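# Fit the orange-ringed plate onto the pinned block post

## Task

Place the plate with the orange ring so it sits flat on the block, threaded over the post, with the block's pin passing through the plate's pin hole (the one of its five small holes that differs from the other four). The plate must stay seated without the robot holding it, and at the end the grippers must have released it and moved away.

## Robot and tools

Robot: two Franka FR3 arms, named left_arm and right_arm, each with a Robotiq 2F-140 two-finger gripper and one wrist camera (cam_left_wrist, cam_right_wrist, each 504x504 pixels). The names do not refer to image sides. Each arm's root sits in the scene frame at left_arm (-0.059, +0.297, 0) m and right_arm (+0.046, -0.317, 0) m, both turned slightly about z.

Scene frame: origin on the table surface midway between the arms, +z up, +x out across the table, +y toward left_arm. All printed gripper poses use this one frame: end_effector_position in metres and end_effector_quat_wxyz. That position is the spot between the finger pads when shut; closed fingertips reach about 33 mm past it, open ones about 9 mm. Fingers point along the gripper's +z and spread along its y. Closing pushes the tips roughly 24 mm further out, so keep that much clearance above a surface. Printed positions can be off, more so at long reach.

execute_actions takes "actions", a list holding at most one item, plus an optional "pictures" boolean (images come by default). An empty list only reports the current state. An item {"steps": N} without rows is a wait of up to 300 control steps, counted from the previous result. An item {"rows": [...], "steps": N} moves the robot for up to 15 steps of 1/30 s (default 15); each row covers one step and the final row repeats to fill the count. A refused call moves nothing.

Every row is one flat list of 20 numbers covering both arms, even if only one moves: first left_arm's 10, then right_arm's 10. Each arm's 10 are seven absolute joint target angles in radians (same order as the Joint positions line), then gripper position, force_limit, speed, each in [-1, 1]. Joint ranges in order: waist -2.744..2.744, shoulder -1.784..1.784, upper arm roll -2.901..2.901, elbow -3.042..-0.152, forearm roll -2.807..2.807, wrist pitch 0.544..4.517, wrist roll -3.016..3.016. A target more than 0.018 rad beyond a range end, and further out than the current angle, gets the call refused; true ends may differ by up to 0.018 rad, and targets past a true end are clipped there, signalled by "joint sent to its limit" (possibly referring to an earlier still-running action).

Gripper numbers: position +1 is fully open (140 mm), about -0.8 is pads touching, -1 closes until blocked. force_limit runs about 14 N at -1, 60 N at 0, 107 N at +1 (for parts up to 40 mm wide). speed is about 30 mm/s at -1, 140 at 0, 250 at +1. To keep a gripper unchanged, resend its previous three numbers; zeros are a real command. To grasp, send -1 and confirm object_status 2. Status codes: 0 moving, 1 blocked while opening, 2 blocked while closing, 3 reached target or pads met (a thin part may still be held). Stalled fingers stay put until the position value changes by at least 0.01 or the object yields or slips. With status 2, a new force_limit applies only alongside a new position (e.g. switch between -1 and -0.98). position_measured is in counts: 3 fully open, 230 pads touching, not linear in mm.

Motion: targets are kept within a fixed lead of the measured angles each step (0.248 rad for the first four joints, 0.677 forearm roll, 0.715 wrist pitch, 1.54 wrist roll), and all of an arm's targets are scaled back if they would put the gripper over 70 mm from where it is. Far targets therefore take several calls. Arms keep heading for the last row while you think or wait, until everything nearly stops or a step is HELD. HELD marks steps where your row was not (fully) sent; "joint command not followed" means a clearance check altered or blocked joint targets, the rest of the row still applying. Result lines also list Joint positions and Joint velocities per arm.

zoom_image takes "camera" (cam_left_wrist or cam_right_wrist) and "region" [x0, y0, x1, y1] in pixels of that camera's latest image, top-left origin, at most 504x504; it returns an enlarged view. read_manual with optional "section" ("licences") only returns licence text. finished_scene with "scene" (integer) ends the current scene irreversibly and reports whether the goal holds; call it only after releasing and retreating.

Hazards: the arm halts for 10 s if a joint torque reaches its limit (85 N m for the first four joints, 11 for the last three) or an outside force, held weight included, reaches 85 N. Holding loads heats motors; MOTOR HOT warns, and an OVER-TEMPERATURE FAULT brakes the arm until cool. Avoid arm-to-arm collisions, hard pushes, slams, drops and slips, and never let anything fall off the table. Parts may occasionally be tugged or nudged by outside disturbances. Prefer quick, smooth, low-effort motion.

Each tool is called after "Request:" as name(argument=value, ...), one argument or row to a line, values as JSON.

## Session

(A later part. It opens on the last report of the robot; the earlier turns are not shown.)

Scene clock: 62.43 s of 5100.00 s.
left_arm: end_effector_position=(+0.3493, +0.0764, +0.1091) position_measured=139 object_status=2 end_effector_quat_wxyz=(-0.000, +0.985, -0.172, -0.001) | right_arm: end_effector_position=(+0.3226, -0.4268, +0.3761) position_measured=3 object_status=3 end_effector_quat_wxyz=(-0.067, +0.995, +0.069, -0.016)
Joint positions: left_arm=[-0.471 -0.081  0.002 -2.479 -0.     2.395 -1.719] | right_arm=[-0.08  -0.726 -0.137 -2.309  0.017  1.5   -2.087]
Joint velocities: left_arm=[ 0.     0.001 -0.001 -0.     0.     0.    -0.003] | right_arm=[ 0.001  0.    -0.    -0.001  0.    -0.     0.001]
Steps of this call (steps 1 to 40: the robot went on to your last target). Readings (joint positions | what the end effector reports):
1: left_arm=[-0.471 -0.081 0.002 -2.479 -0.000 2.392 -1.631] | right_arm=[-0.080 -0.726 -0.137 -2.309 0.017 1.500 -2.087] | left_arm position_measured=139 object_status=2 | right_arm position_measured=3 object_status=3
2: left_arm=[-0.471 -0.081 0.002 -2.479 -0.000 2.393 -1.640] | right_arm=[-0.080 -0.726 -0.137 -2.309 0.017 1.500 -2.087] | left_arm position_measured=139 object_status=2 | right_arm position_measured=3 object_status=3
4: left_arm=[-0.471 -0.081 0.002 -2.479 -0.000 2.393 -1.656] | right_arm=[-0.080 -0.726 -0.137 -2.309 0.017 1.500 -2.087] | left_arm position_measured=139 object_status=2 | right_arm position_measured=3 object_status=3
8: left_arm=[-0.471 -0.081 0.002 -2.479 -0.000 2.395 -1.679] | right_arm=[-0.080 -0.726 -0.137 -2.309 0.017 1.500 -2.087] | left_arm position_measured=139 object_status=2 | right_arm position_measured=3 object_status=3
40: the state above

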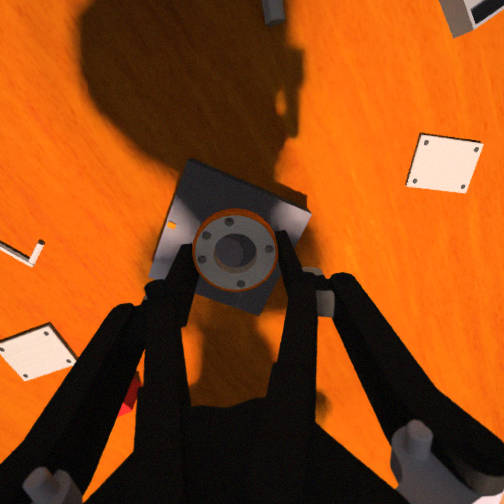

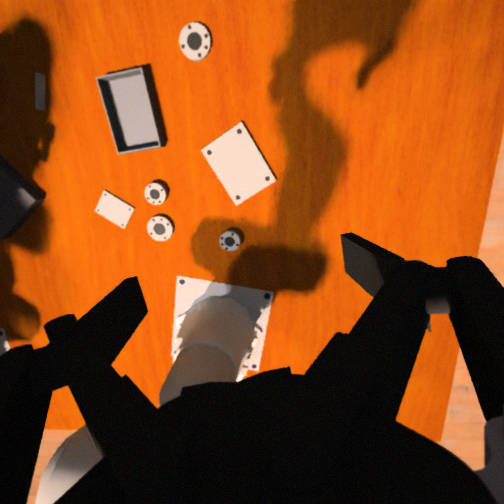

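Request:
execute_actions(
  actions=[
    {"rows":[[-0.467,-0.0737,0,-2.53,0,2.46,-1.8,-1,0,-0.5,-0.08,-0.726,-0.137,-2.309,0.017,1.5,-2.087,1,0,0]]},
  ],
  pictures=false,
)

Request:
execute_actions(
  actions=[
    {"steps":15},
  ],
)

Request:
zoom_image(
  camera="cam_left_wrist",
  region=[140,160,340,360],
)

Scene clock: 69.57 s of 5100.00 s.
left_arm: end_effector_position=(+0.3398, +0.0824, +0.0905) position_measured=139 object_status=2 end_effector_quat_wxyz=(-0.000, +0.990, -0.142, -0.001) | right_arm: end_effector_position=(+0.3226, -0.4268, +0.3761) position_measured=3 object_status=3 end_effector_quat_wxyz=(-0.067, +0.995, +0.069, -0.016)
Joint positions: left_arm=[-0.469 -0.074  0.002 -2.529 -0.     2.453 -1.779] | right_arm=[-0.08  -0.726 -0.137 -2.309  0.017  1.5   -2.087]
Joint velocities: left_arm=[ 0.001 -0.    -0.001 -0.001 -0.002  0.021 -0.049] | right_arm=[-0.    -0.001 -0.001  0.     0.001 -0.    -0.   ]
Steps of this call (steps 1 to 15: the robot went on to your last target; steps 16 to 90: nothing new was sent; then 3.63 s passed at rest; steps 91 to 105: all 15 steps of this action). Readings (joint positions | what the end effector reports):
91: left_arm=[-0.471 -0.082 0.002 -2.488 -0.000 2.407 -1.727] | right_arm=[-0.080 -0.726 -0.137 -2.309 0.017 1.500 -2.087] | left_arm position_measured=139 object_status=2 | right_arm position_measured=3 object_status=3
92: left_arm=[-0.471 -0.081 0.002 -2.500 -0.000 2.417 -1.734] | right_arm=[-0.080 -0.726 -0.137 -2.309 0.017 1.500 -2.087] | left_arm position_measured=139 object_status=2 | right_arm position_measured=3 object_status=3
94: left_arm=[-0.470 -0.077 0.002 -2.519 -0.000 2.429 -1.746] | right_arm=[-0.080 -0.726 -0.137 -2.309 0.017 1.500 -2.087] | left_arm position_measured=139 object_status=2 | right_arm position_measured=3 object_status=3
98: left_arm=[-0.469 -0.074 0.002 -2.529 -0.000 2.443 -1.763] | right_arm=[-0.080 -0.726 -0.137 -2.309 0.017 1.500 -2.087] | left_arm position_measured=139 object_status=2 | right_arm position_measured=3 object_status=3
105: the state above

Scene clock: 70.07 s of 5100.00 s.
left_arm: end_effector_position=(+0.3407, +0.0819, +0.0908) position_measured=139 object_status=2 end_effector_quat_wxyz=(+0.000, +0.991, -0.136, +0.000) | right_arm: end_effector_position=(+0.3226, -0.4268, +0.3761) position_measured=3 object_status=3 end_effector_quat_wxyz=(-0.067, +0.995, +0.069, -0.016)
Joint positions: left_arm=[-0.469 -0.074  0.002 -2.529 -0.     2.456 -1.791] | right_arm=[-0.08  -0.726 -0.137 -2.309  0.017  1.5   -2.087]
Joint velocities: left_arm=[-0.001 -0.001 -0.002  0.     0.     0.001 -0.009] | right_arm=[-0.001  0.002 -0.001 -0.     0.     0.     0.001]
Steps of this call (steps 1 to 15: the robot went on to your last target). Readings (joint positions | what the end effector reports):
1: left_arm=[-0.469 -0.074 0.002 -2.529 -0.000 2.454 -1.781] | right_arm=[-0.080 -0.726 -0.137 -2.309 0.017 1.500 -2.087] | left_arm position_measured=139 object_status=2 | right_arm position_measured=3 object_status=3
2: left_arm=[-0.469 -0.074 0.002 -2.529 -0.000 2.454 -1.782] | right_arm=[-0.080 -0.726 -0.137 -2.309 0.017 1.500 -2.087] | left_arm position_measured=139 object_status=2 | right_arm position_measured=3 object_status=3
4: left_arm=[-0.469 -0.074 0.002 -2.529 -0.000 2.455 -1.784] | right_arm=[-0.080 -0.726 -0.137 -2.309 0.017 1.500 -2.087] | left_arm position_measured=139 object_status=2 | right_arm position_measured=3 object_status=3
8: left_arm=[-0.469 -0.074 0.002 -2.529 -0.000 2.456 -1.788] | right_arm=[-0.080 -0.726 -0.137 -2.309 0.017 1.500 -2.087] | left_arm position_measured=139 object_status=2 | right_arm position_measured=3 object_status=3
15: the state above

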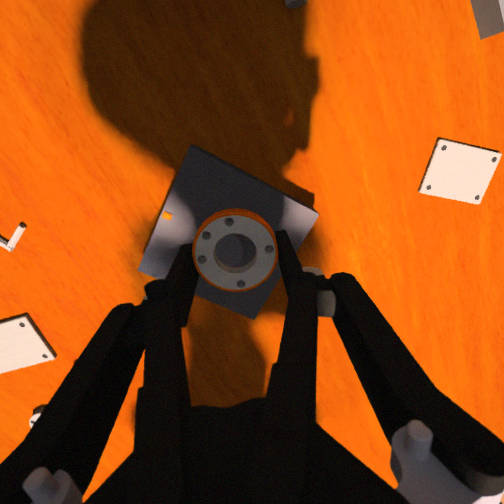

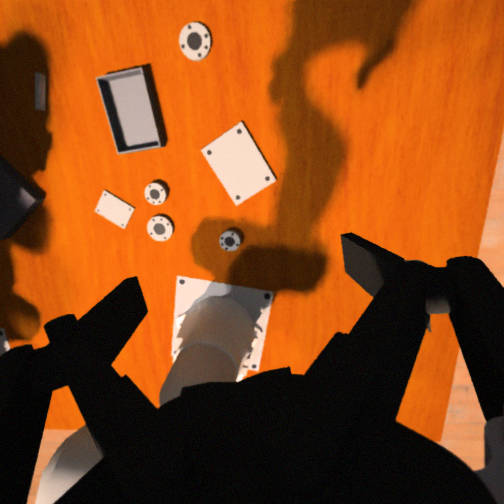

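Region (140, 160, 340, 360) of cam_left_wrist's 504x504 image, scaled by 2.520, with more detail than that image has.

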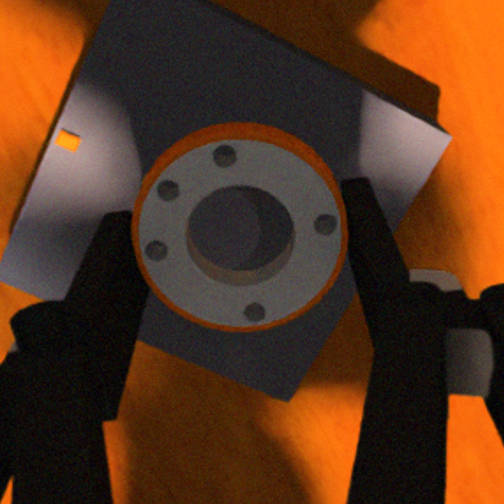

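Request:
execute_actions(
  actions=[
    {"rows":[[-0.454,-0.044,0,-2.5434,0,2.503,-1.79,-1,0,-0.5,-0.08,-0.726,-0.137,-2.309,0.017,1.5,-2.087,1,0,0]]},
  ],
  pictures=false,
)

Request:
execute_actions(
  actions=[
    {"steps":10},
  ],
)

Request:
zoom_image(
  camera="cam_left_wrist",
  region=[140,160,340,360],
)

Scene clock: 73.80 s of 5100.00 s.
left_arm: end_effector_position=(+0.3413, +0.0876, +0.0760) position_measured=139 object_status=2 end_effector_quat_wxyz=(-0.000, +0.992, -0.129, -0.001) | right_arm: end_effector_position=(+0.3226, -0.4268, +0.3761) position_measured=3 object_status=3 end_effector_quat_wxyz=(-0.067, +0.995, +0.069, -0.016)
Joint positions: left_arm=[-0.456 -0.045  0.    -2.543 -0.     2.497 -1.794] | right_arm=[-0.08  -0.726 -0.137 -2.309  0.017  1.5   -2.087]
Joint velocities: left_arm=[ 0.001  0.    -0.001 -0.    -0.     0.015  0.001] | right_arm=[ 0.    -0.001 -0.001 -0.     0.001  0.    -0.   ]
Steps of this call (steps 1 to 15: the robot went on to your last target; steps 16 to 90: nothing new was sent; then 0.23 s passed at rest; steps 91 to 105: all 15 steps of this action). Readings (joint positions | what the end effector reports):
91: left_arm=[-0.467 -0.070 0.001 -2.530 -0.000 2.464 -1.794] | right_arm=[-0.080 -0.726 -0.137 -2.309 0.017 1.500 -2.087] | left_arm position_measured=139 object_status=2 | right_arm position_measured=3 object_status=3
92: left_arm=[-0.464 -0.063 0.000 -2.533 -0.000 2.471 -1.794] | right_arm=[-0.080 -0.726 -0.137 -2.309 0.017 1.500 -2.087] | left_arm position_measured=139 object_status=2 | right_arm position_measured=3 object_status=3
94: left_arm=[-0.459 -0.052 0.000 -2.539 -0.000 2.480 -1.794] | right_arm=[-0.080 -0.726 -0.137 -2.309 0.017 1.500 -2.087] | left_arm position_measured=139 object_status=2 | right_arm position_measured=3 object_status=3
98: left_arm=[-0.457 -0.045 0.000 -2.543 -0.000 2.490 -1.794] | right_arm=[-0.080 -0.726 -0.137 -2.309 0.017 1.500 -2.087] | left_arm position_measured=139 object_status=2 | right_arm position_measured=3 object_status=3
105: the state above

Scene clock: 74.13 s of 5100.00 s.
left_arm: end_effector_position=(+0.3418, +0.0874, +0.0762) position_measured=139 object_status=2 end_effector_quat_wxyz=(+0.000, +0.992, -0.129, +0.000) | right_arm: end_effector_position=(+0.3226, -0.4268, +0.3761) position_measured=3 object_status=3 end_effector_quat_wxyz=(-0.067, +0.995, +0.069, -0.016)
Joint positions: left_arm=[-0.456 -0.045  0.    -2.543 -0.     2.499 -1.794] | right_arm=[-0.08  -0.726 -0.137 -2.309  0.017  1.5   -2.087]
Joint velocities: left_arm=[-0.002  0.     0.001 -0.002 -0.     0.001  0.001] | right_arm=[ 0.     0.    -0.     0.001  0.    -0.     0.   ]
Steps of this call (steps 1 to 10: the robot went on to your last target). Readings (joint positions | what the end effector reports):
1: left_arm=[-0.456 -0.045 0.000 -2.543 -0.000 2.497 -1.794] | right_arm=[-0.080 -0.726 -0.137 -2.309 0.017 1.500 -2.087] | left_arm position_measured=139 object_status=2 | right_arm position_measured=3 object_status=3
2: left_arm=[-0.456 -0.045 0.000 -2.543 -0.000 2.498 -1.794] | right_arm=[-0.080 -0.726 -0.137 -2.309 0.017 1.500 -2.087] | left_arm position_measured=139 object_status=2 | right_arm position_measured=3 object_status=3
4: left_arm=[-0.456 -0.045 0.000 -2.543 -0.000 2.498 -1.794] | right_arm=[-0.080 -0.726 -0.137 -2.309 0.017 1.500 -2.087] | left_arm position_measured=139 object_status=2 | right_arm position_measured=3 object_status=3
8: left_arm=[-0.456 -0.045 0.000 -2.543 -0.000 2.499 -1.794] | right_arm=[-0.080 -0.726 -0.137 -2.309 0.017 1.500 -2.087] | left_arm position_measured=139 object_status=2 | right_arm position_measured=3 object_status=3
10: the state above

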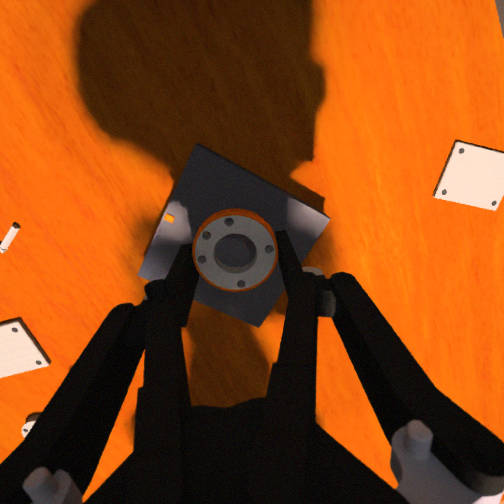

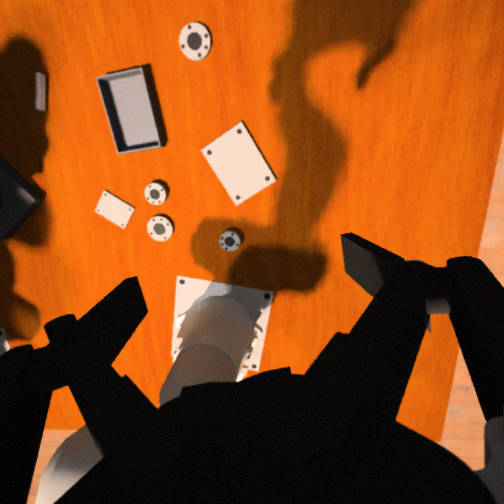

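Region (140, 160, 340, 360) of cam_left_wrist's 504x504 image, scaled by 2.520, with more detail than that image has.

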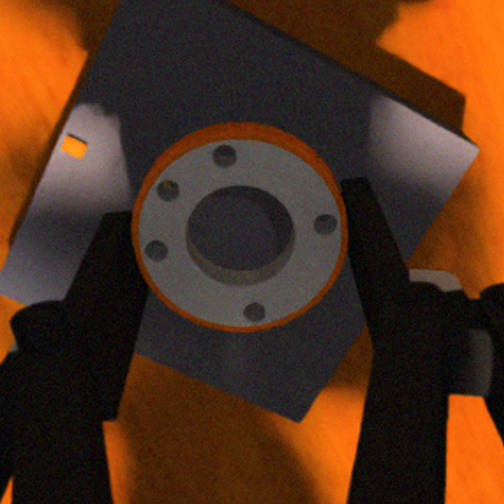

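The pin is visible through the hole, so I'm lowering another 10 mm.

Request:
execute_actions(
  actions=[
    {"rows":[[-0.454,-0.021,0,-2.5488,0,2.531,-1.79,-1,0,-0.5,-0.08,-0.726,-0.137,-2.309,0.017,1.5,-2.087,1,0,0]]},
  ],
)

Request:
zoom_image(
  camera="cam_left_wrist",
  region=[140,160,340,360],
)

Scene clock: 77.00 s of 5100.00 s.
left_arm: end_effector_position=(+0.3429, +0.0869, +0.0711) position_measured=139 object_status=2 end_effector_quat_wxyz=(+0.001, +0.992, -0.129, +0.001) | right_arm: end_effector_position=(+0.3226, -0.4268, +0.3761) position_measured=3 object_status=3 end_effector_quat_wxyz=(-0.067, +0.995, +0.069, -0.016)
Joint positions: left_arm=[-0.456 -0.032  0.    -2.544 -0.     2.515 -1.794] | right_arm=[-0.08  -0.726 -0.137 -2.309  0.017  1.5   -2.087]
Joint velocities: left_arm=[ 0.001  0.001  0.    -0.    -0.    -0.001  0.001] | right_arm=[ 0.001  0.    -0.001  0.    -0.    -0.     0.002]
Steps of this call (steps 1 to 15: the robot went on to your last target; steps 16 to 71: nothing new was sent; steps 72 to 86: all 15 steps of this action). Readings (joint positions | what the end effector reports):
72: left_arm=[-0.456 -0.042 0.000 -2.543 -0.000 2.504 -1.794] | right_arm=[-0.080 -0.726 -0.137 -2.309 0.017 1.500 -2.087] | left_arm position_measured=139 object_status=2 | right_arm position_measured=3 object_status=3
73: left_arm=[-0.456 -0.037 0.000 -2.544 -0.000 2.509 -1.794] | right_arm=[-0.080 -0.726 -0.137 -2.309 0.017 1.500 -2.087] | left_arm position_measured=139 object_status=2 | right_arm position_measured=3 object_status=3
75: left_arm=[-0.456 -0.032 0.000 -2.544 -0.000 2.515 -1.794] | right_arm=[-0.080 -0.726 -0.137 -2.309 0.017 1.500 -2.087] | left_arm position_measured=139 object_status=2 | right_arm position_measured=3 object_status=3
79: left_arm=[-0.456 -0.032 0.000 -2.544 -0.000 2.515 -1.794] | right_arm=[-0.080 -0.726 -0.137 -2.309 0.017 1.500 -2.087] | left_arm position_measured=139 object_status=2 | right_arm position_measured=3 object_status=3
86: the state above

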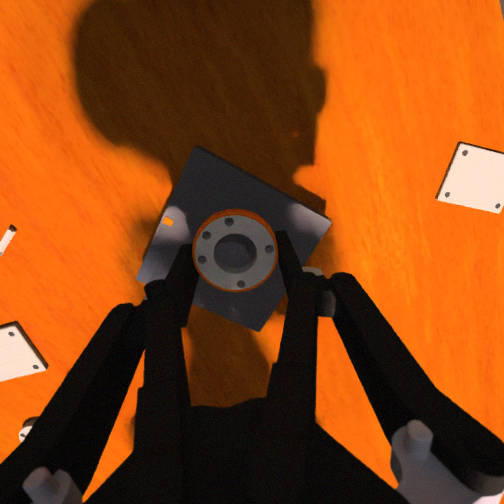

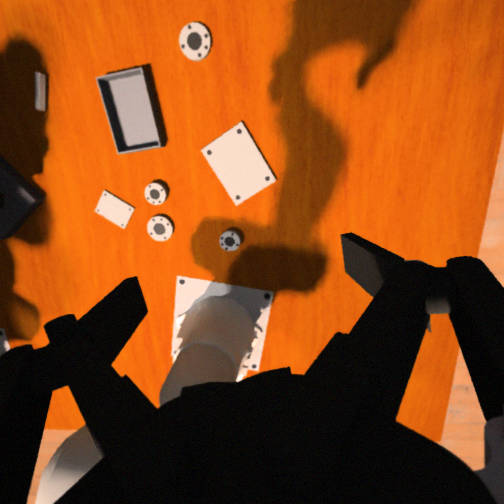

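Region (140, 160, 340, 360) of cam_left_wrist's 504x504 image, scaled by 2.520, with more detail than that image has.

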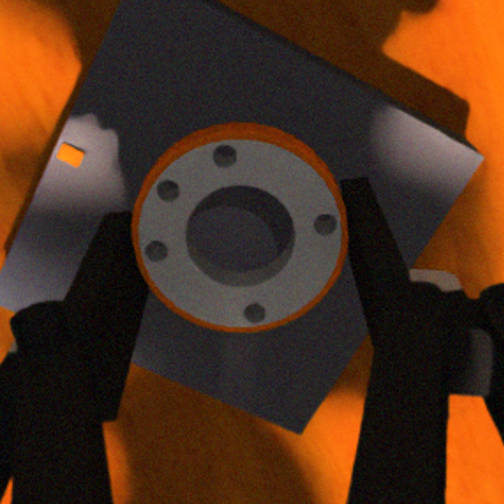

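Request:
execute_actions(
  actions=[
    {"rows":[[-0.4515,-0.0515,0,-2.5588,0,2.511,-1.79,-1,0,-0.5,-0.08,-0.726,-0.137,-2.309,0.017,1.5,-2.087,1,0,0]]},
  ],
)

Request:
zoom_image(
  camera="cam_left_wrist",
  region=[180,200,290,310],
)

Request:
execute_actions(
  actions=[
    {"rows":[[-0.4515,-0.033,0,-2.563,0,2.534,-1.79,-1,0,-0.5,-0.08,-0.726,-0.137,-2.309,0.017,1.5,-2.087,1,0,0]]},
  ],
)

Request:
zoom_image(
  camera="cam_left_wrist",
  region=[180,200,290,310],
)

Scene clock: 85.63 s of 5100.00 s.
left_arm: end_effector_position=(+0.3400, +0.0896, +0.0735) position_measured=139 object_status=2 end_effector_quat_wxyz=(+0.001, +0.992, -0.128, +0.002) | right_arm: end_effector_position=(+0.3226, -0.4268, +0.3761) position_measured=3 object_status=3 end_effector_quat_wxyz=(-0.067, +0.995, +0.069, -0.016)
Joint positions: left_arm=[-0.454 -0.048  0.    -2.558 -0.     2.514 -1.794] | right_arm=[-0.08  -0.726 -0.137 -2.309  0.017  1.5   -2.087]
Joint velocities: left_arm=[-0.     0.001 -0.001 -0.001  0.     0.     0.001] | right_arm=[ 0.     0.    -0.    -0.002 -0.     0.001  0.002]
Steps of this call (steps 1 to 15: the robot went on to your last target; steps 16 to 90: nothing new was sent; then 5.13 s passed at rest; steps 91 to 105: all 15 steps of this action). Readings (joint positions | what the end effector reports):
91: left_arm=[-0.456 -0.035 0.000 -2.547 -0.000 2.515 -1.794] | right_arm=[-0.080 -0.726 -0.137 -2.309 0.017 1.500 -2.087] | left_arm position_measured=139 object_status=2 | right_arm position_measured=3 object_status=3
92: left_arm=[-0.455 -0.040 0.000 -2.551 -0.000 2.515 -1.794] | right_arm=[-0.080 -0.726 -0.137 -2.309 0.017 1.500 -2.087] | left_arm position_measured=139 object_status=2 | right_arm position_measured=3 object_status=3
94: left_arm=[-0.454 -0.046 0.000 -2.555 -0.000 2.514 -1.794] | right_arm=[-0.080 -0.726 -0.137 -2.309 0.017 1.500 -2.087] | left_arm position_measured=139 object_status=2 | right_arm position_measured=3 object_status=3
98: left_arm=[-0.454 -0.048 0.000 -2.557 -0.000 2.514 -1.794] | right_arm=[-0.080 -0.726 -0.137 -2.309 0.017 1.500 -2.087] | left_arm position_measured=139 object_status=2 | right_arm position_measured=3 object_status=3
105: the state above

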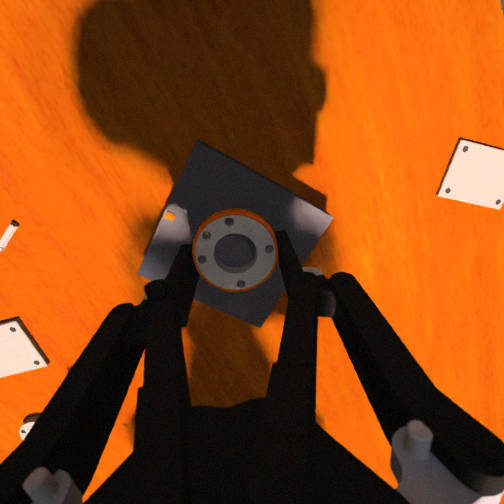

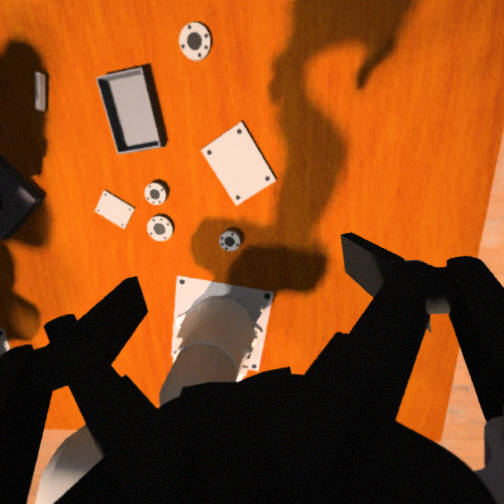

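Region (180, 200, 290, 310) of cam_left_wrist's 504x504 image, scaled by 4.582, with more detail than that image has.

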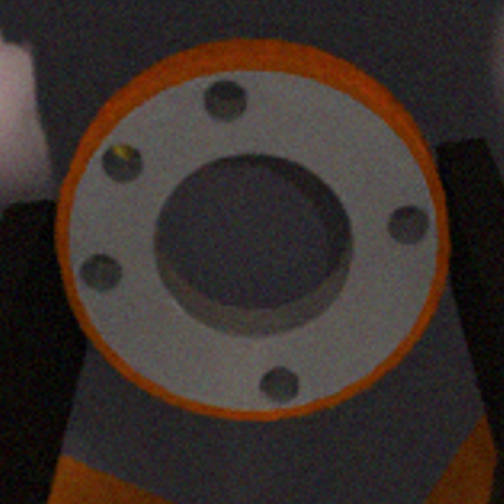

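Scene clock: 86.13 s of 5100.00 s.
left_arm: end_effector_position=(+0.3406, +0.0893, +0.0711) position_measured=139 object_status=2 end_effector_quat_wxyz=(+0.001, +0.992, -0.128, +0.003) | right_arm: end_effector_position=(+0.3226, -0.4268, +0.3761) position_measured=3 object_status=3 end_effector_quat_wxyz=(-0.067, +0.995, +0.069, -0.016)
Joint positions: left_arm=[-0.454 -0.042  0.    -2.558 -0.     2.522 -1.794] | right_arm=[-0.08  -0.726 -0.137 -2.309  0.017  1.5   -2.087]
Joint velocities: left_arm=[ 0.001  0.001 -0.     0.     0.001 -0.001  0.001] | right_arm=[ 0.    -0.     0.002 -0.002 -0.001 -0.    -0.001]
Steps of this call (steps 1 to 15: all 15 steps of this action). Readings (joint positions | what the end effector reports):
1: left_arm=[-0.454 -0.047 0.000 -2.558 -0.000 2.517 -1.794] | right_arm=[-0.080 -0.726 -0.137 -2.309 0.017 1.500 -2.087] | left_arm position_measured=139 object_status=2 | right_arm position_measured=3 object_status=3
2: left_arm=[-0.454 -0.043 0.000 -2.558 -0.000 2.520 -1.794] | right_arm=[-0.080 -0.726 -0.137 -2.309 0.017 1.500 -2.087] | left_arm position_measured=139 object_status=2 | right_arm position_measured=3 object_status=3
4: left_arm=[-0.454 -0.042 0.000 -2.558 -0.000 2.522 -1.794] | right_arm=[-0.080 -0.726 -0.137 -2.309 0.017 1.500 -2.087] | left_arm position_measured=139 object_status=2 | right_arm position_measured=3 object_status=3
8: left_arm=[-0.454 -0.042 0.000 -2.558 -0.000 2.522 -1.794] | right_arm=[-0.080 -0.726 -0.137 -2.309 0.017 1.500 -2.087] | left_arm position_measured=139 object_status=2 | right_arm position_measured=3 object_status=3
15: the state above

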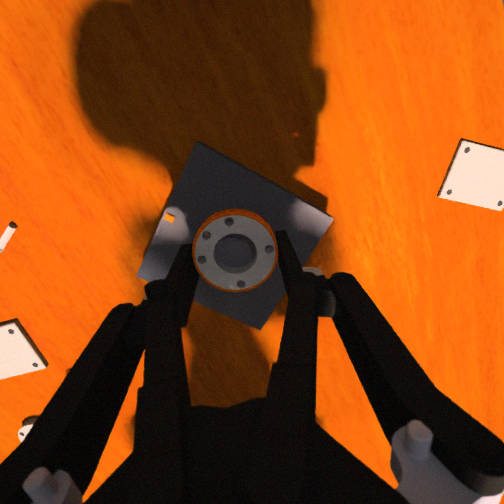

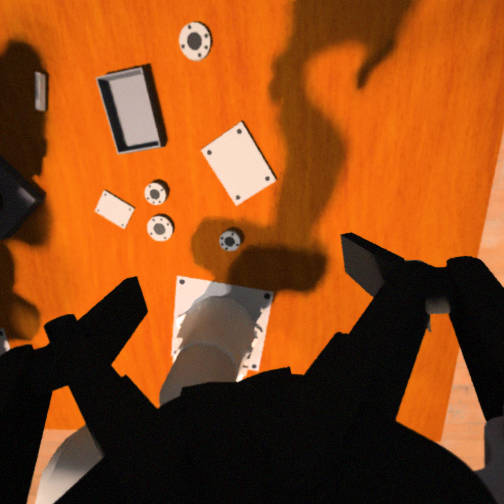

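Region (180, 200, 290, 310) of cam_left_wrist's 504x504 image, scaled by 4.582, with more detail than that image has.

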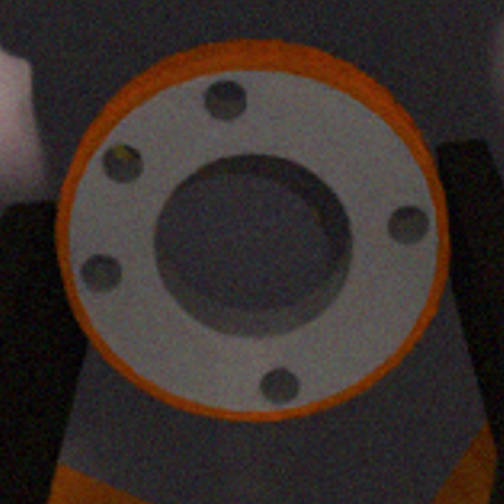

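Request:
execute_actions(
  actions=[
    {"rows":[[-0.446,-0.0613,0,-2.5705,0,2.513,-1.785,-1,0,-0.5,-0.08,-0.726,-0.137,-2.309,0.017,1.5,-2.087,1,0,0]]},
  ],
  pictures=false,
)

Request:
execute_actions(
  actions=[
    {"rows":[[-0.446,-0.043,0,-2.576,0,2.536,-1.785,-1,0,-0.5,-0.08,-0.726,-0.137,-2.309,0.017,1.5,-2.087,1,0,0]]},
  ],
)

Request:
zoom_image(
  camera="cam_left_wrist",
  region=[180,200,290,310],
)

Scene clock: 90.40 s of 5100.00 s.
left_arm: end_effector_position=(+0.3380, +0.0933, +0.0736) position_measured=139 object_status=2 end_effector_quat_wxyz=(+0.001, +0.992, -0.126, +0.002) | right_arm: end_effector_position=(+0.3226, -0.4268, +0.3761) position_measured=3 object_status=3 end_effector_quat_wxyz=(-0.067, +0.995, +0.069, -0.016)
Joint positions: left_arm=[-0.448 -0.058  0.    -2.569 -0.     2.516 -1.792] | right_arm=[-0.08  -0.726 -0.137 -2.309  0.017  1.5   -2.087]
Joint velocities: left_arm=[ 0.001 -0.001 -0.001  0.     0.002 -0.002 -0.002] | right_arm=[ 0.001 -0.    -0.     0.002 -0.     0.     0.   ]
Steps of this call (steps 1 to 15: the robot went on to your last target; steps 16 to 90: nothing new was sent; then 0.77 s passed at rest; steps 91 to 105: all 15 steps of this action). Readings (joint positions | what the end effector reports):
91: left_arm=[-0.453 -0.045 0.000 -2.561 -0.000 2.522 -1.793] | right_arm=[-0.080 -0.726 -0.137 -2.309 0.017 1.500 -2.087] | left_arm position_measured=139 object_status=2 | right_arm position_measured=3 object_status=3
92: left_arm=[-0.452 -0.050 0.000 -2.564 -0.000 2.520 -1.793] | right_arm=[-0.080 -0.726 -0.137 -2.309 0.017 1.500 -2.087] | left_arm position_measured=139 object_status=2 | right_arm position_measured=3 object_status=3
94: left_arm=[-0.450 -0.055 0.000 -2.567 -0.000 2.519 -1.793] | right_arm=[-0.080 -0.726 -0.137 -2.309 0.017 1.500 -2.087] | left_arm position_measured=139 object_status=2 | right_arm position_measured=3 object_status=3
98: left_arm=[-0.449 -0.058 0.000 -2.569 -0.000 2.517 -1.792] | right_arm=[-0.080 -0.726 -0.137 -2.309 0.017 1.500 -2.087] | left_arm position_measured=139 object_status=2 | right_arm position_measured=3 object_status=3
105: the state above

Scene clock: 90.90 s of 5100.00 s.
left_arm: end_effector_position=(+0.3381, +0.0933, +0.0711) position_measured=139 object_status=2 end_effector_quat_wxyz=(+0.001, +0.992, -0.126, +0.003) | right_arm: end_effector_position=(+0.3226, -0.4268, +0.3761) position_measured=3 object_status=3 end_effector_quat_wxyz=(-0.067, +0.995, +0.069, -0.016)
Joint positions: left_arm=[-0.448 -0.052  0.    -2.571 -0.     2.524 -1.792] | right_arm=[-0.08  -0.726 -0.137 -2.309  0.017  1.5   -2.087]
Joint velocities: left_arm=[ 0.     0.     0.    -0.001  0.001 -0.     0.   ] | right_arm=[-0.     0.    -0.001 -0.    -0.001 -0.001  0.001]
Steps of this call (steps 1 to 15: all 15 steps of this action). Readings (joint positions | what the end effector reports):
1: left_arm=[-0.448 -0.057 0.000 -2.570 -0.000 2.519 -1.792] | right_arm=[-0.080 -0.726 -0.137 -2.309 0.017 1.500 -2.087] | left_arm position_measured=139 object_status=2 | right_arm position_measured=3 object_status=3
2: left_arm=[-0.448 -0.053 0.000 -2.571 -0.000 2.522 -1.792] | right_arm=[-0.080 -0.726 -0.137 -2.309 0.017 1.500 -2.087] | left_arm position_measured=139 object_status=2 | right_arm position_measured=3 object_status=3
4: left_arm=[-0.448 -0.052 0.000 -2.571 -0.000 2.524 -1.792] | right_arm=[-0.080 -0.726 -0.137 -2.309 0.017 1.500 -2.087] | left_arm position_measured=139 object_status=2 | right_arm position_measured=3 object_status=3
8: left_arm=[-0.448 -0.052 0.000 -2.571 -0.000 2.524 -1.792] | right_arm=[-0.080 -0.726 -0.137 -2.309 0.017 1.500 -2.087] | left_arm position_measured=139 object_status=2 | right_arm position_measured=3 object_status=3
15: the state above

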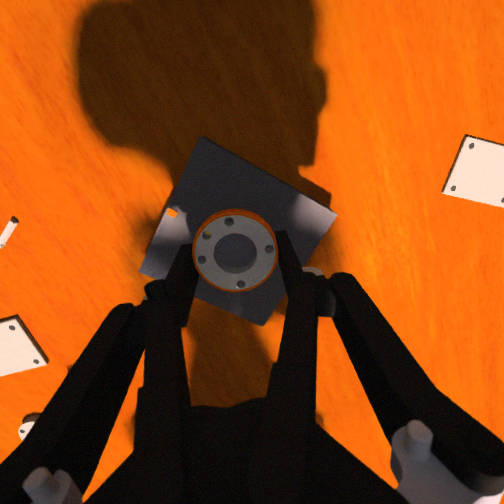

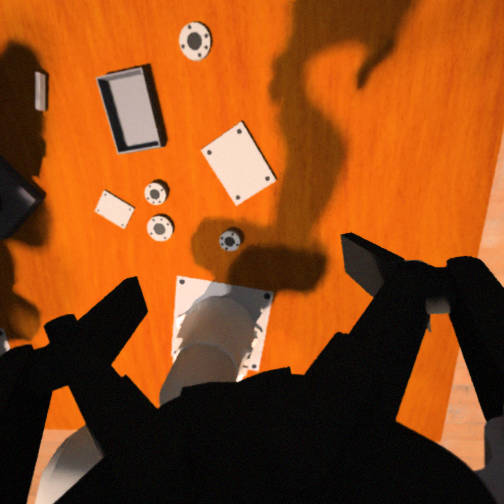

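Region (180, 200, 290, 310) of cam_left_wrist's 504x504 image, scaled by 4.582, with more detail than that image has.

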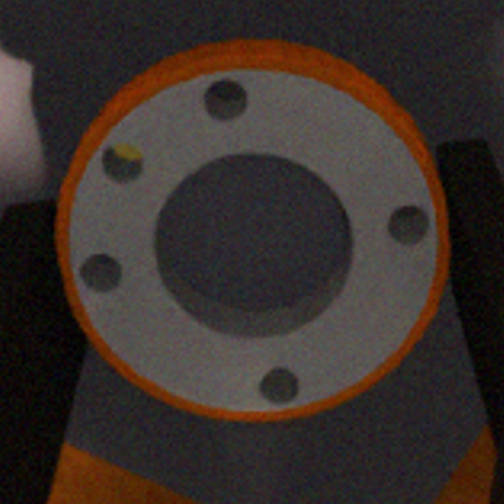

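Request:
execute_actions(
  actions=[
    {"rows":[[-0.447,-0.068,0,-2.5786,0,2.514,-1.785,-1,0,-0.5,-0.08,-0.726,-0.137,-2.309,0.017,1.5,-2.087,1,0,0]]},
  ],
  pictures=false,
)

Request:
execute_actions(
  actions=[
    {"rows":[[-0.447,-0.05,0,-2.584,0,2.537,-1.785,-1,0,-0.5,-0.08,-0.726,-0.137,-2.309,0.017,1.5,-2.087,1,0,0]]},
  ],
)

Request:
zoom_image(
  camera="cam_left_wrist",
  region=[180,200,290,310],
)

Scene clock: 96.37 s of 5100.00 s.
left_arm: end_effector_position=(+0.3357, +0.0945, +0.0736) position_measured=139 object_status=2 end_effector_quat_wxyz=(+0.001, +0.992, -0.126, +0.002) | right_arm: end_effector_position=(+0.3226, -0.4268, +0.3761) position_measured=3 object_status=3 end_effector_quat_wxyz=(-0.067, +0.995, +0.069, -0.016)
Joint positions: left_arm=[-0.448 -0.065  0.    -2.578 -0.     2.517 -1.791] | right_arm=[-0.08  -0.726 -0.137 -2.309  0.017  1.5   -2.087]
Joint velocities: left_arm=[ 0.    -0.001  0.001 -0.001  0.001 -0.002 -0.001] | right_arm=[-0.001 -0.001  0.    -0.001 -0.001  0.001  0.   ]
Steps of this call (steps 1 to 15: the robot went on to your last target; steps 16 to 90: nothing new was sent; then 1.97 s passed at rest; steps 91 to 105: all 15 steps of this action). Readings (joint positions | what the end effector reports):
91: left_arm=[-0.448 -0.055 0.000 -2.572 -0.000 2.523 -1.792] | right_arm=[-0.080 -0.726 -0.137 -2.309 0.017 1.500 -2.087] | left_arm position_measured=139 object_status=2 | right_arm position_measured=3 object_status=3
92: left_arm=[-0.448 -0.059 0.000 -2.574 -0.000 2.522 -1.792] | right_arm=[-0.080 -0.726 -0.137 -2.309 0.017 1.500 -2.087] | left_arm position_measured=139 object_status=2 | right_arm position_measured=3 object_status=3
94: left_arm=[-0.448 -0.063 0.000 -2.576 -0.000 2.520 -1.792] | right_arm=[-0.080 -0.726 -0.137 -2.309 0.017 1.500 -2.087] | left_arm position_measured=139 object_status=2 | right_arm position_measured=3 object_status=3
98: left_arm=[-0.448 -0.065 0.000 -2.577 -0.000 2.518 -1.792] | right_arm=[-0.080 -0.726 -0.137 -2.309 0.017 1.500 -2.087] | left_arm position_measured=139 object_status=2 | right_arm position_measured=3 object_status=3
105: the state above

Scene clock: 96.87 s of 5100.00 s.
left_arm: end_effector_position=(+0.3354, +0.0951, +0.0679) position_measured=139 object_status=2 end_effector_quat_wxyz=(+0.001, +0.992, -0.126, +0.002) | right_arm: end_effector_position=(+0.3226, -0.4268, +0.3761) position_measured=3 object_status=3 end_effector_quat_wxyz=(-0.067, +0.995, +0.069, -0.016)
Joint positions: left_arm=[-0.448 -0.053  0.    -2.582  0.     2.534 -1.791] | right_arm=[-0.08  -0.726 -0.137 -2.309  0.017  1.5   -2.087]
Joint velocities: left_arm=[ 0.001 -0.    -0.    -0.     0.001  0.003 -0.002] | right_arm=[ 0.002 -0.001  0.002  0.001  0.001 -0.    -0.001]
Steps of this call (steps 1 to 15: all 15 steps of this action). Readings (joint positions | what the end effector reports):
1: left_arm=[-0.448 -0.063 0.000 -2.578 -0.000 2.520 -1.791] | right_arm=[-0.080 -0.726 -0.137 -2.309 0.017 1.500 -2.087] | left_arm position_measured=139 object_status=2 | right_arm position_measured=3 object_status=3
2: left_arm=[-0.448 -0.060 0.000 -2.579 -0.000 2.523 -1.791] | right_arm=[-0.080 -0.726 -0.137 -2.309 0.017 1.500 -2.087] | left_arm position_measured=139 object_status=2 | right_arm position_measured=3 object_status=3
4: left_arm=[-0.448 -0.057 0.000 -2.580 0.000 2.527 -1.791] | right_arm=[-0.080 -0.726 -0.137 -2.309 0.017 1.500 -2.087] | left_arm position_measured=139 object_status=2 | right_arm position_measured=3 object_status=3
8: left_arm=[-0.448 -0.053 0.000 -2.581 0.000 2.532 -1.791] | right_arm=[-0.080 -0.726 -0.137 -2.309 0.017 1.500 -2.087] | left_arm position_measured=139 object_status=2 | right_arm position_measured=3 object_status=3
15: the state above

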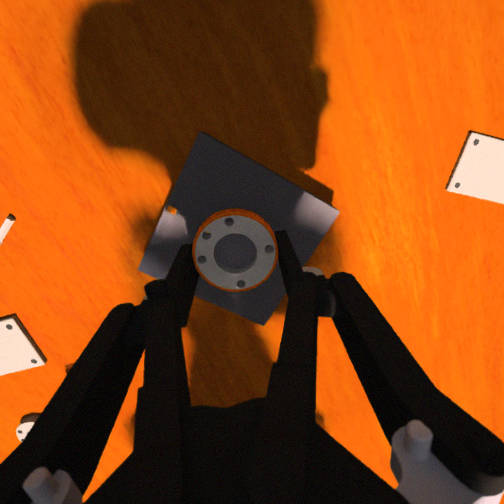

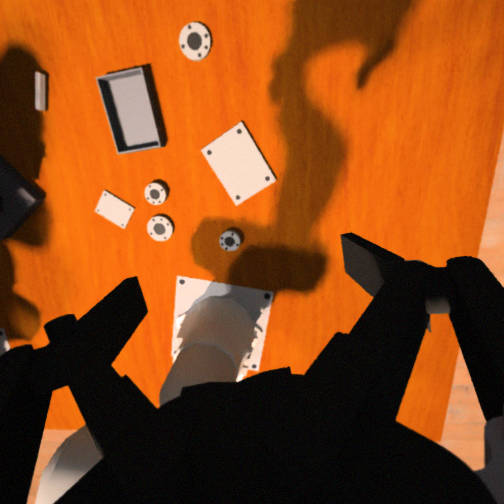

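Region (180, 200, 290, 310) of cam_left_wrist's 504x504 image, scaled by 4.582, with more detail than that image has.

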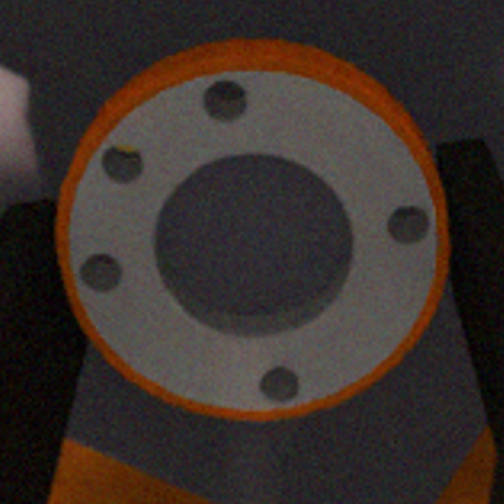

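The plate is on the post, so I'm continuing down.

Request:
execute_actions(
  actions=[
    {"rows":[[-0.447,-0.03,0,-2.588,0,2.561,-1.785,-1,0,-0.5,-0.08,-0.726,-0.137,-2.309,0.017,1.5,-2.087,1,0,0]]},
  ],
)

Request:
zoom_image(
  camera="cam_left_wrist",
  region=[180,200,290,310],
)

Scene clock: 100.80 s of 5100.00 s.
left_arm: end_effector_position=(+0.3354, +0.0951, +0.0599) position_measured=139 object_status=2 end_effector_quat_wxyz=(+0.001, +0.992, -0.126, +0.002) | right_arm: end_effector_position=(+0.3226, -0.4268, +0.3761) position_measured=3 object_status=3 end_effector_quat_wxyz=(-0.067, +0.995, +0.069, -0.016)
Joint positions: left_arm=[-0.448 -0.033  0.    -2.586  0.     2.558 -1.791] | right_arm=[-0.08  -0.726 -0.137 -2.309  0.017  1.5   -2.087]
Joint velocities: left_arm=[-0.     0.001 -0.001  0.    -0.001  0.003  0.002] | right_arm=[ 0.    -0.001 -0.     0.001  0.002  0.001 -0.001]
Steps of this call (steps 1 to 15: the robot went on to your last target; steps 16 to 90: nothing new was sent; then 0.43 s passed at rest; steps 91 to 105: all 15 steps of this action). Readings (joint positions | what the end effector reports):
91: left_arm=[-0.448 -0.050 0.000 -2.583 0.000 2.538 -1.791] | right_arm=[-0.080 -0.726 -0.137 -2.309 0.017 1.500 -2.087] | left_arm position_measured=139 object_status=2 | right_arm position_measured=3 object_status=3
92: left_arm=[-0.448 -0.044 0.000 -2.583 0.000 2.543 -1.791] | right_arm=[-0.080 -0.726 -0.137 -2.309 0.017 1.500 -2.087] | left_arm position_measured=139 object_status=2 | right_arm position_measured=3 object_status=3
94: left_arm=[-0.448 -0.038 0.000 -2.584 0.000 2.550 -1.791] | right_arm=[-0.080 -0.726 -0.137 -2.309 0.017 1.500 -2.087] | left_arm position_measured=139 object_status=2 | right_arm position_measured=3 object_status=3
98: left_arm=[-0.448 -0.034 0.000 -2.585 0.000 2.556 -1.791] | right_arm=[-0.080 -0.726 -0.137 -2.309 0.017 1.500 -2.087] | left_arm position_measured=139 object_status=2 | right_arm position_measured=3 object_status=3
105: the state above

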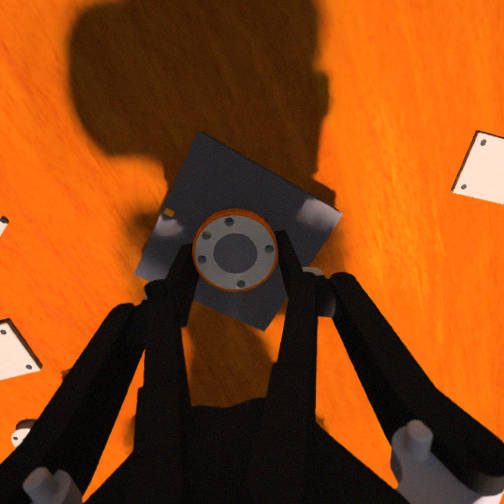

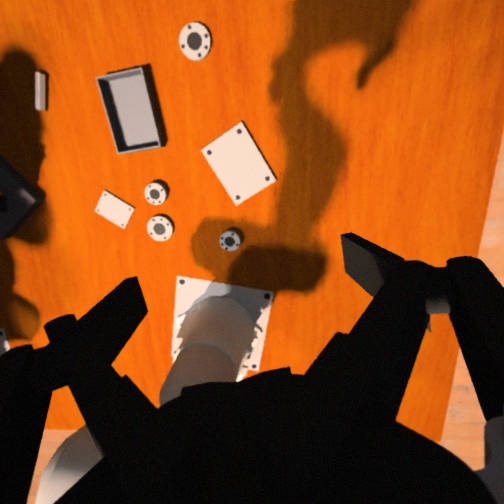

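Region (180, 200, 290, 310) of cam_left_wrist's 504x504 image, scaled by 4.582, with more detail than that image has.

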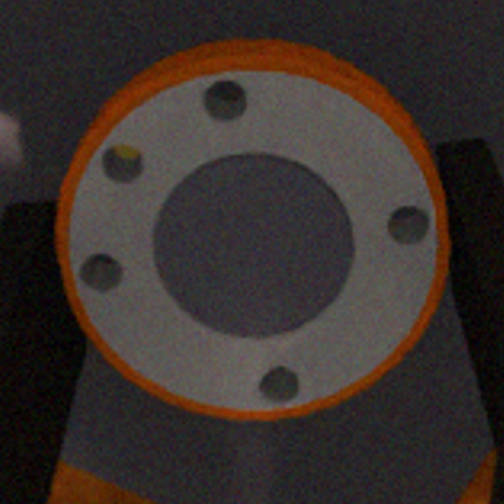

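Request:
execute_actions(
  actions=[
    {"rows":[[-0.447,-0.008,0,-2.5915,0,2.5865,-1.785,-1,0,-0.5,-0.08,-0.726,-0.137,-2.309,0.017,1.5,-2.087,1,0,0]]},
  ],
)

Request:
zoom_image(
  camera="cam_left_wrist",
  region=[180,200,290,310],
)

Scene clock: 104.03 s of 5100.00 s.
left_arm: end_effector_position=(+0.3355, +0.0951, +0.0576) position_measured=139 object_status=2 end_effector_quat_wxyz=(+0.001, +0.992, -0.126, +0.002) | right_arm: end_effector_position=(+0.3226, -0.4268, +0.3761) position_measured=3 object_status=3 end_effector_quat_wxyz=(-0.067, +0.995, +0.069, -0.016)
Joint positions: left_arm=[-0.448 -0.027  0.    -2.586  0.     2.564 -1.791] | right_arm=[-0.08  -0.726 -0.137 -2.309  0.017  1.5   -2.087]
Joint velocities: left_arm=[-0.001 -0.001 -0.002 -0.    -0.     0.     0.   ] | right_arm=[ 0.    -0.001  0.    -0.001 -0.     0.001 -0.001]
Steps of this call (steps 1 to 15: the robot went on to your last target; steps 16 to 82: nothing new was sent; steps 83 to 97: all 15 steps of this action). Readings (joint positions | what the end effector reports):
83: left_arm=[-0.448 -0.030 0.000 -2.586 0.000 2.562 -1.791] | right_arm=[-0.080 -0.726 -0.137 -2.309 0.017 1.500 -2.087] | left_arm position_measured=139 object_status=2 | right_arm position_measured=3 object_status=3
84: left_arm=[-0.448 -0.027 0.000 -2.586 0.000 2.564 -1.791] | right_arm=[-0.080 -0.726 -0.137 -2.309 0.017 1.500 -2.087] | left_arm position_measured=139 object_status=2 | right_arm position_measured=3 object_status=3
86: left_arm=[-0.448 -0.027 0.000 -2.586 0.000 2.564 -1.791] | right_arm=[-0.080 -0.726 -0.137 -2.309 0.017 1.500 -2.087] | left_arm position_measured=139 object_status=2 | right_arm position_measured=3 object_status=3
90: left_arm=[-0.448 -0.027 0.000 -2.586 0.000 2.564 -1.791] | right_arm=[-0.080 -0.726 -0.137 -2.309 0.017 1.500 -2.087] | left_arm position_measured=139 object_status=2 | right_arm position_measured=3 object_status=3
97: the state above

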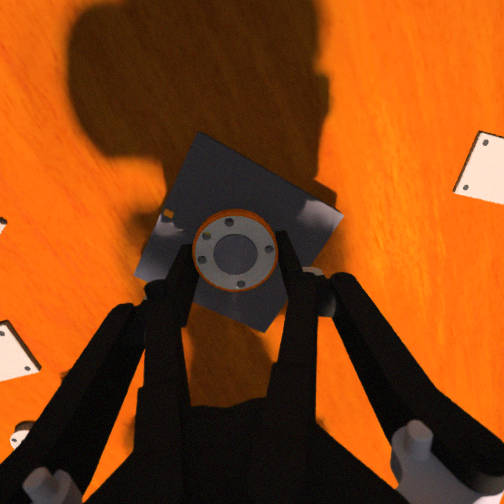

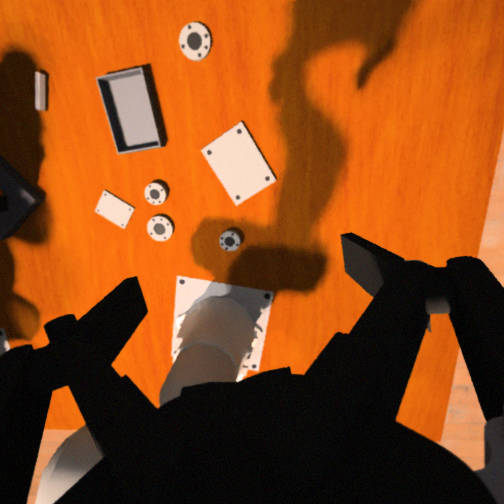

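Region (180, 200, 290, 310) of cam_left_wrist's 504x504 image, scaled by 4.582, with more detail than that image has.

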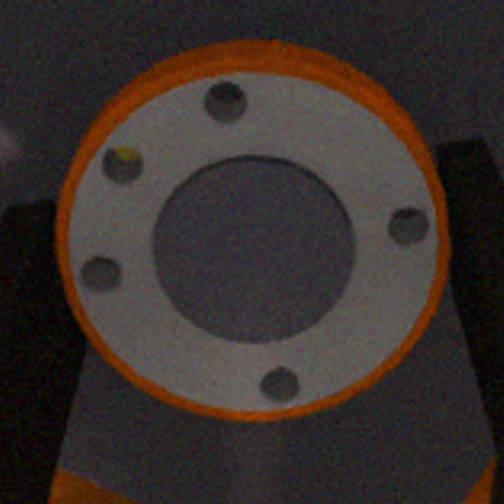

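Request:
execute_actions(
  actions=[
    {"rows":[[-0.447,-0.02,0,-2.588,0,2.571,-1.74,-1,0,-0.5,-0.08,-0.726,-0.137,-2.309,0.017,1.5,-2.087,1,0,0]]},
  ],
)

Request:
zoom_image(
  camera="cam_left_wrist",
  region=[180,200,250,270],
)

Request:
zoom_image(
  camera="cam_right_wrist",
  region=[0,150,80,250],
)

Scene clock: 108.30 s of 5100.00 s.
left_arm: end_effector_position=(+0.3355, +0.0953, +0.0577) position_measured=139 object_status=2 end_effector_quat_wxyz=(+0.001, +0.990, -0.140, +0.002) | right_arm: end_effector_position=(+0.3226, -0.4268, +0.3761) position_measured=3 object_status=3 end_effector_quat_wxyz=(-0.067, +0.995, +0.069, -0.016)
Joint positions: left_arm=[-0.447 -0.027  0.    -2.586  0.     2.563 -1.762] | right_arm=[-0.08  -0.726 -0.137 -2.309  0.017  1.5   -2.087]
Joint velocities: left_arm=[ 0.001 -0.    -0.001  0.001 -0.     0.     0.023] | right_arm=[-0.001 -0.001 -0.001  0.001  0.001 -0.001  0.001]
Steps of this call (steps 1 to 15: the robot went on to your last target; steps 16 to 90: nothing new was sent; then 0.77 s passed at rest; steps 91 to 105: all 15 steps of this action). Readings (joint positions | what the end effector reports):
91: left_arm=[-0.448 -0.027 0.000 -2.586 0.000 2.563 -1.788] | right_arm=[-0.080 -0.726 -0.137 -2.309 0.017 1.500 -2.087] | left_arm position_measured=139 object_status=2 | right_arm position_measured=3 object_status=3
92: left_arm=[-0.447 -0.027 0.000 -2.586 0.000 2.563 -1.784] | right_arm=[-0.080 -0.726 -0.137 -2.309 0.017 1.500 -2.087] | left_arm position_measured=139 object_status=2 | right_arm position_measured=3 object_status=3
94: left_arm=[-0.447 -0.027 0.000 -2.586 0.000 2.563 -1.778] | right_arm=[-0.080 -0.726 -0.137 -2.309 0.017 1.500 -2.087] | left_arm position_measured=139 object_status=2 | right_arm position_measured=3 object_status=3
98: left_arm=[-0.447 -0.027 0.000 -2.586 0.000 2.563 -1.770] | right_arm=[-0.080 -0.726 -0.137 -2.309 0.017 1.500 -2.087] | left_arm position_measured=139 object_status=2 | right_arm position_measured=3 object_status=3
105: the state above

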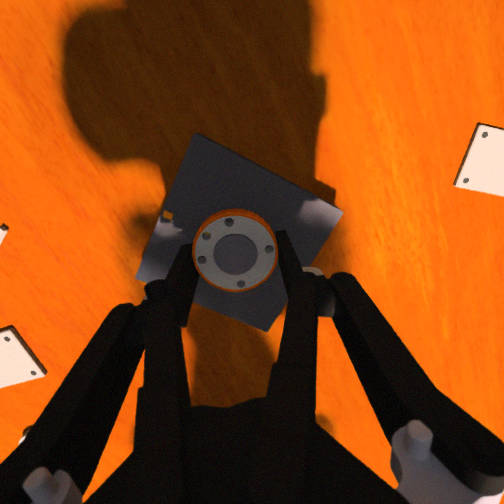

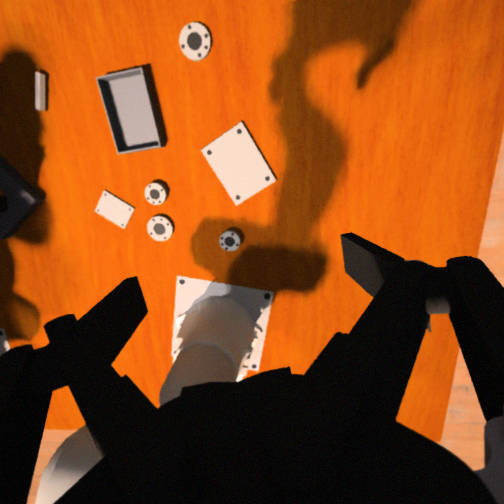

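Region (180, 200, 250, 270) of cam_left_wrist's 504x504 image, scaled by 7.200, with more detail than that image has.

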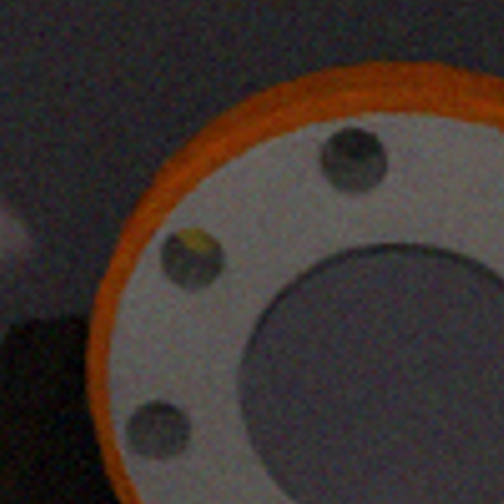

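Region (0, 150, 80, 250) of cam_right_wrist's 504x504 image, scaled by 5.040, with more detail than that image has; it fills the left 403 columns of this view, and the rest is white.

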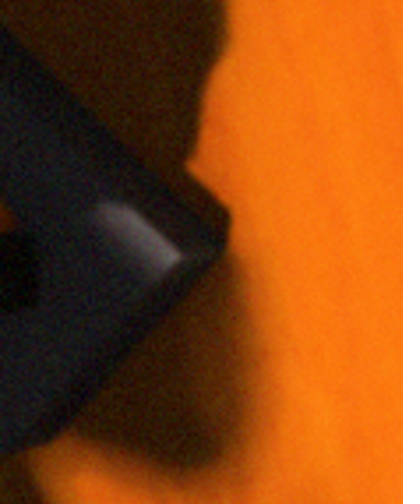

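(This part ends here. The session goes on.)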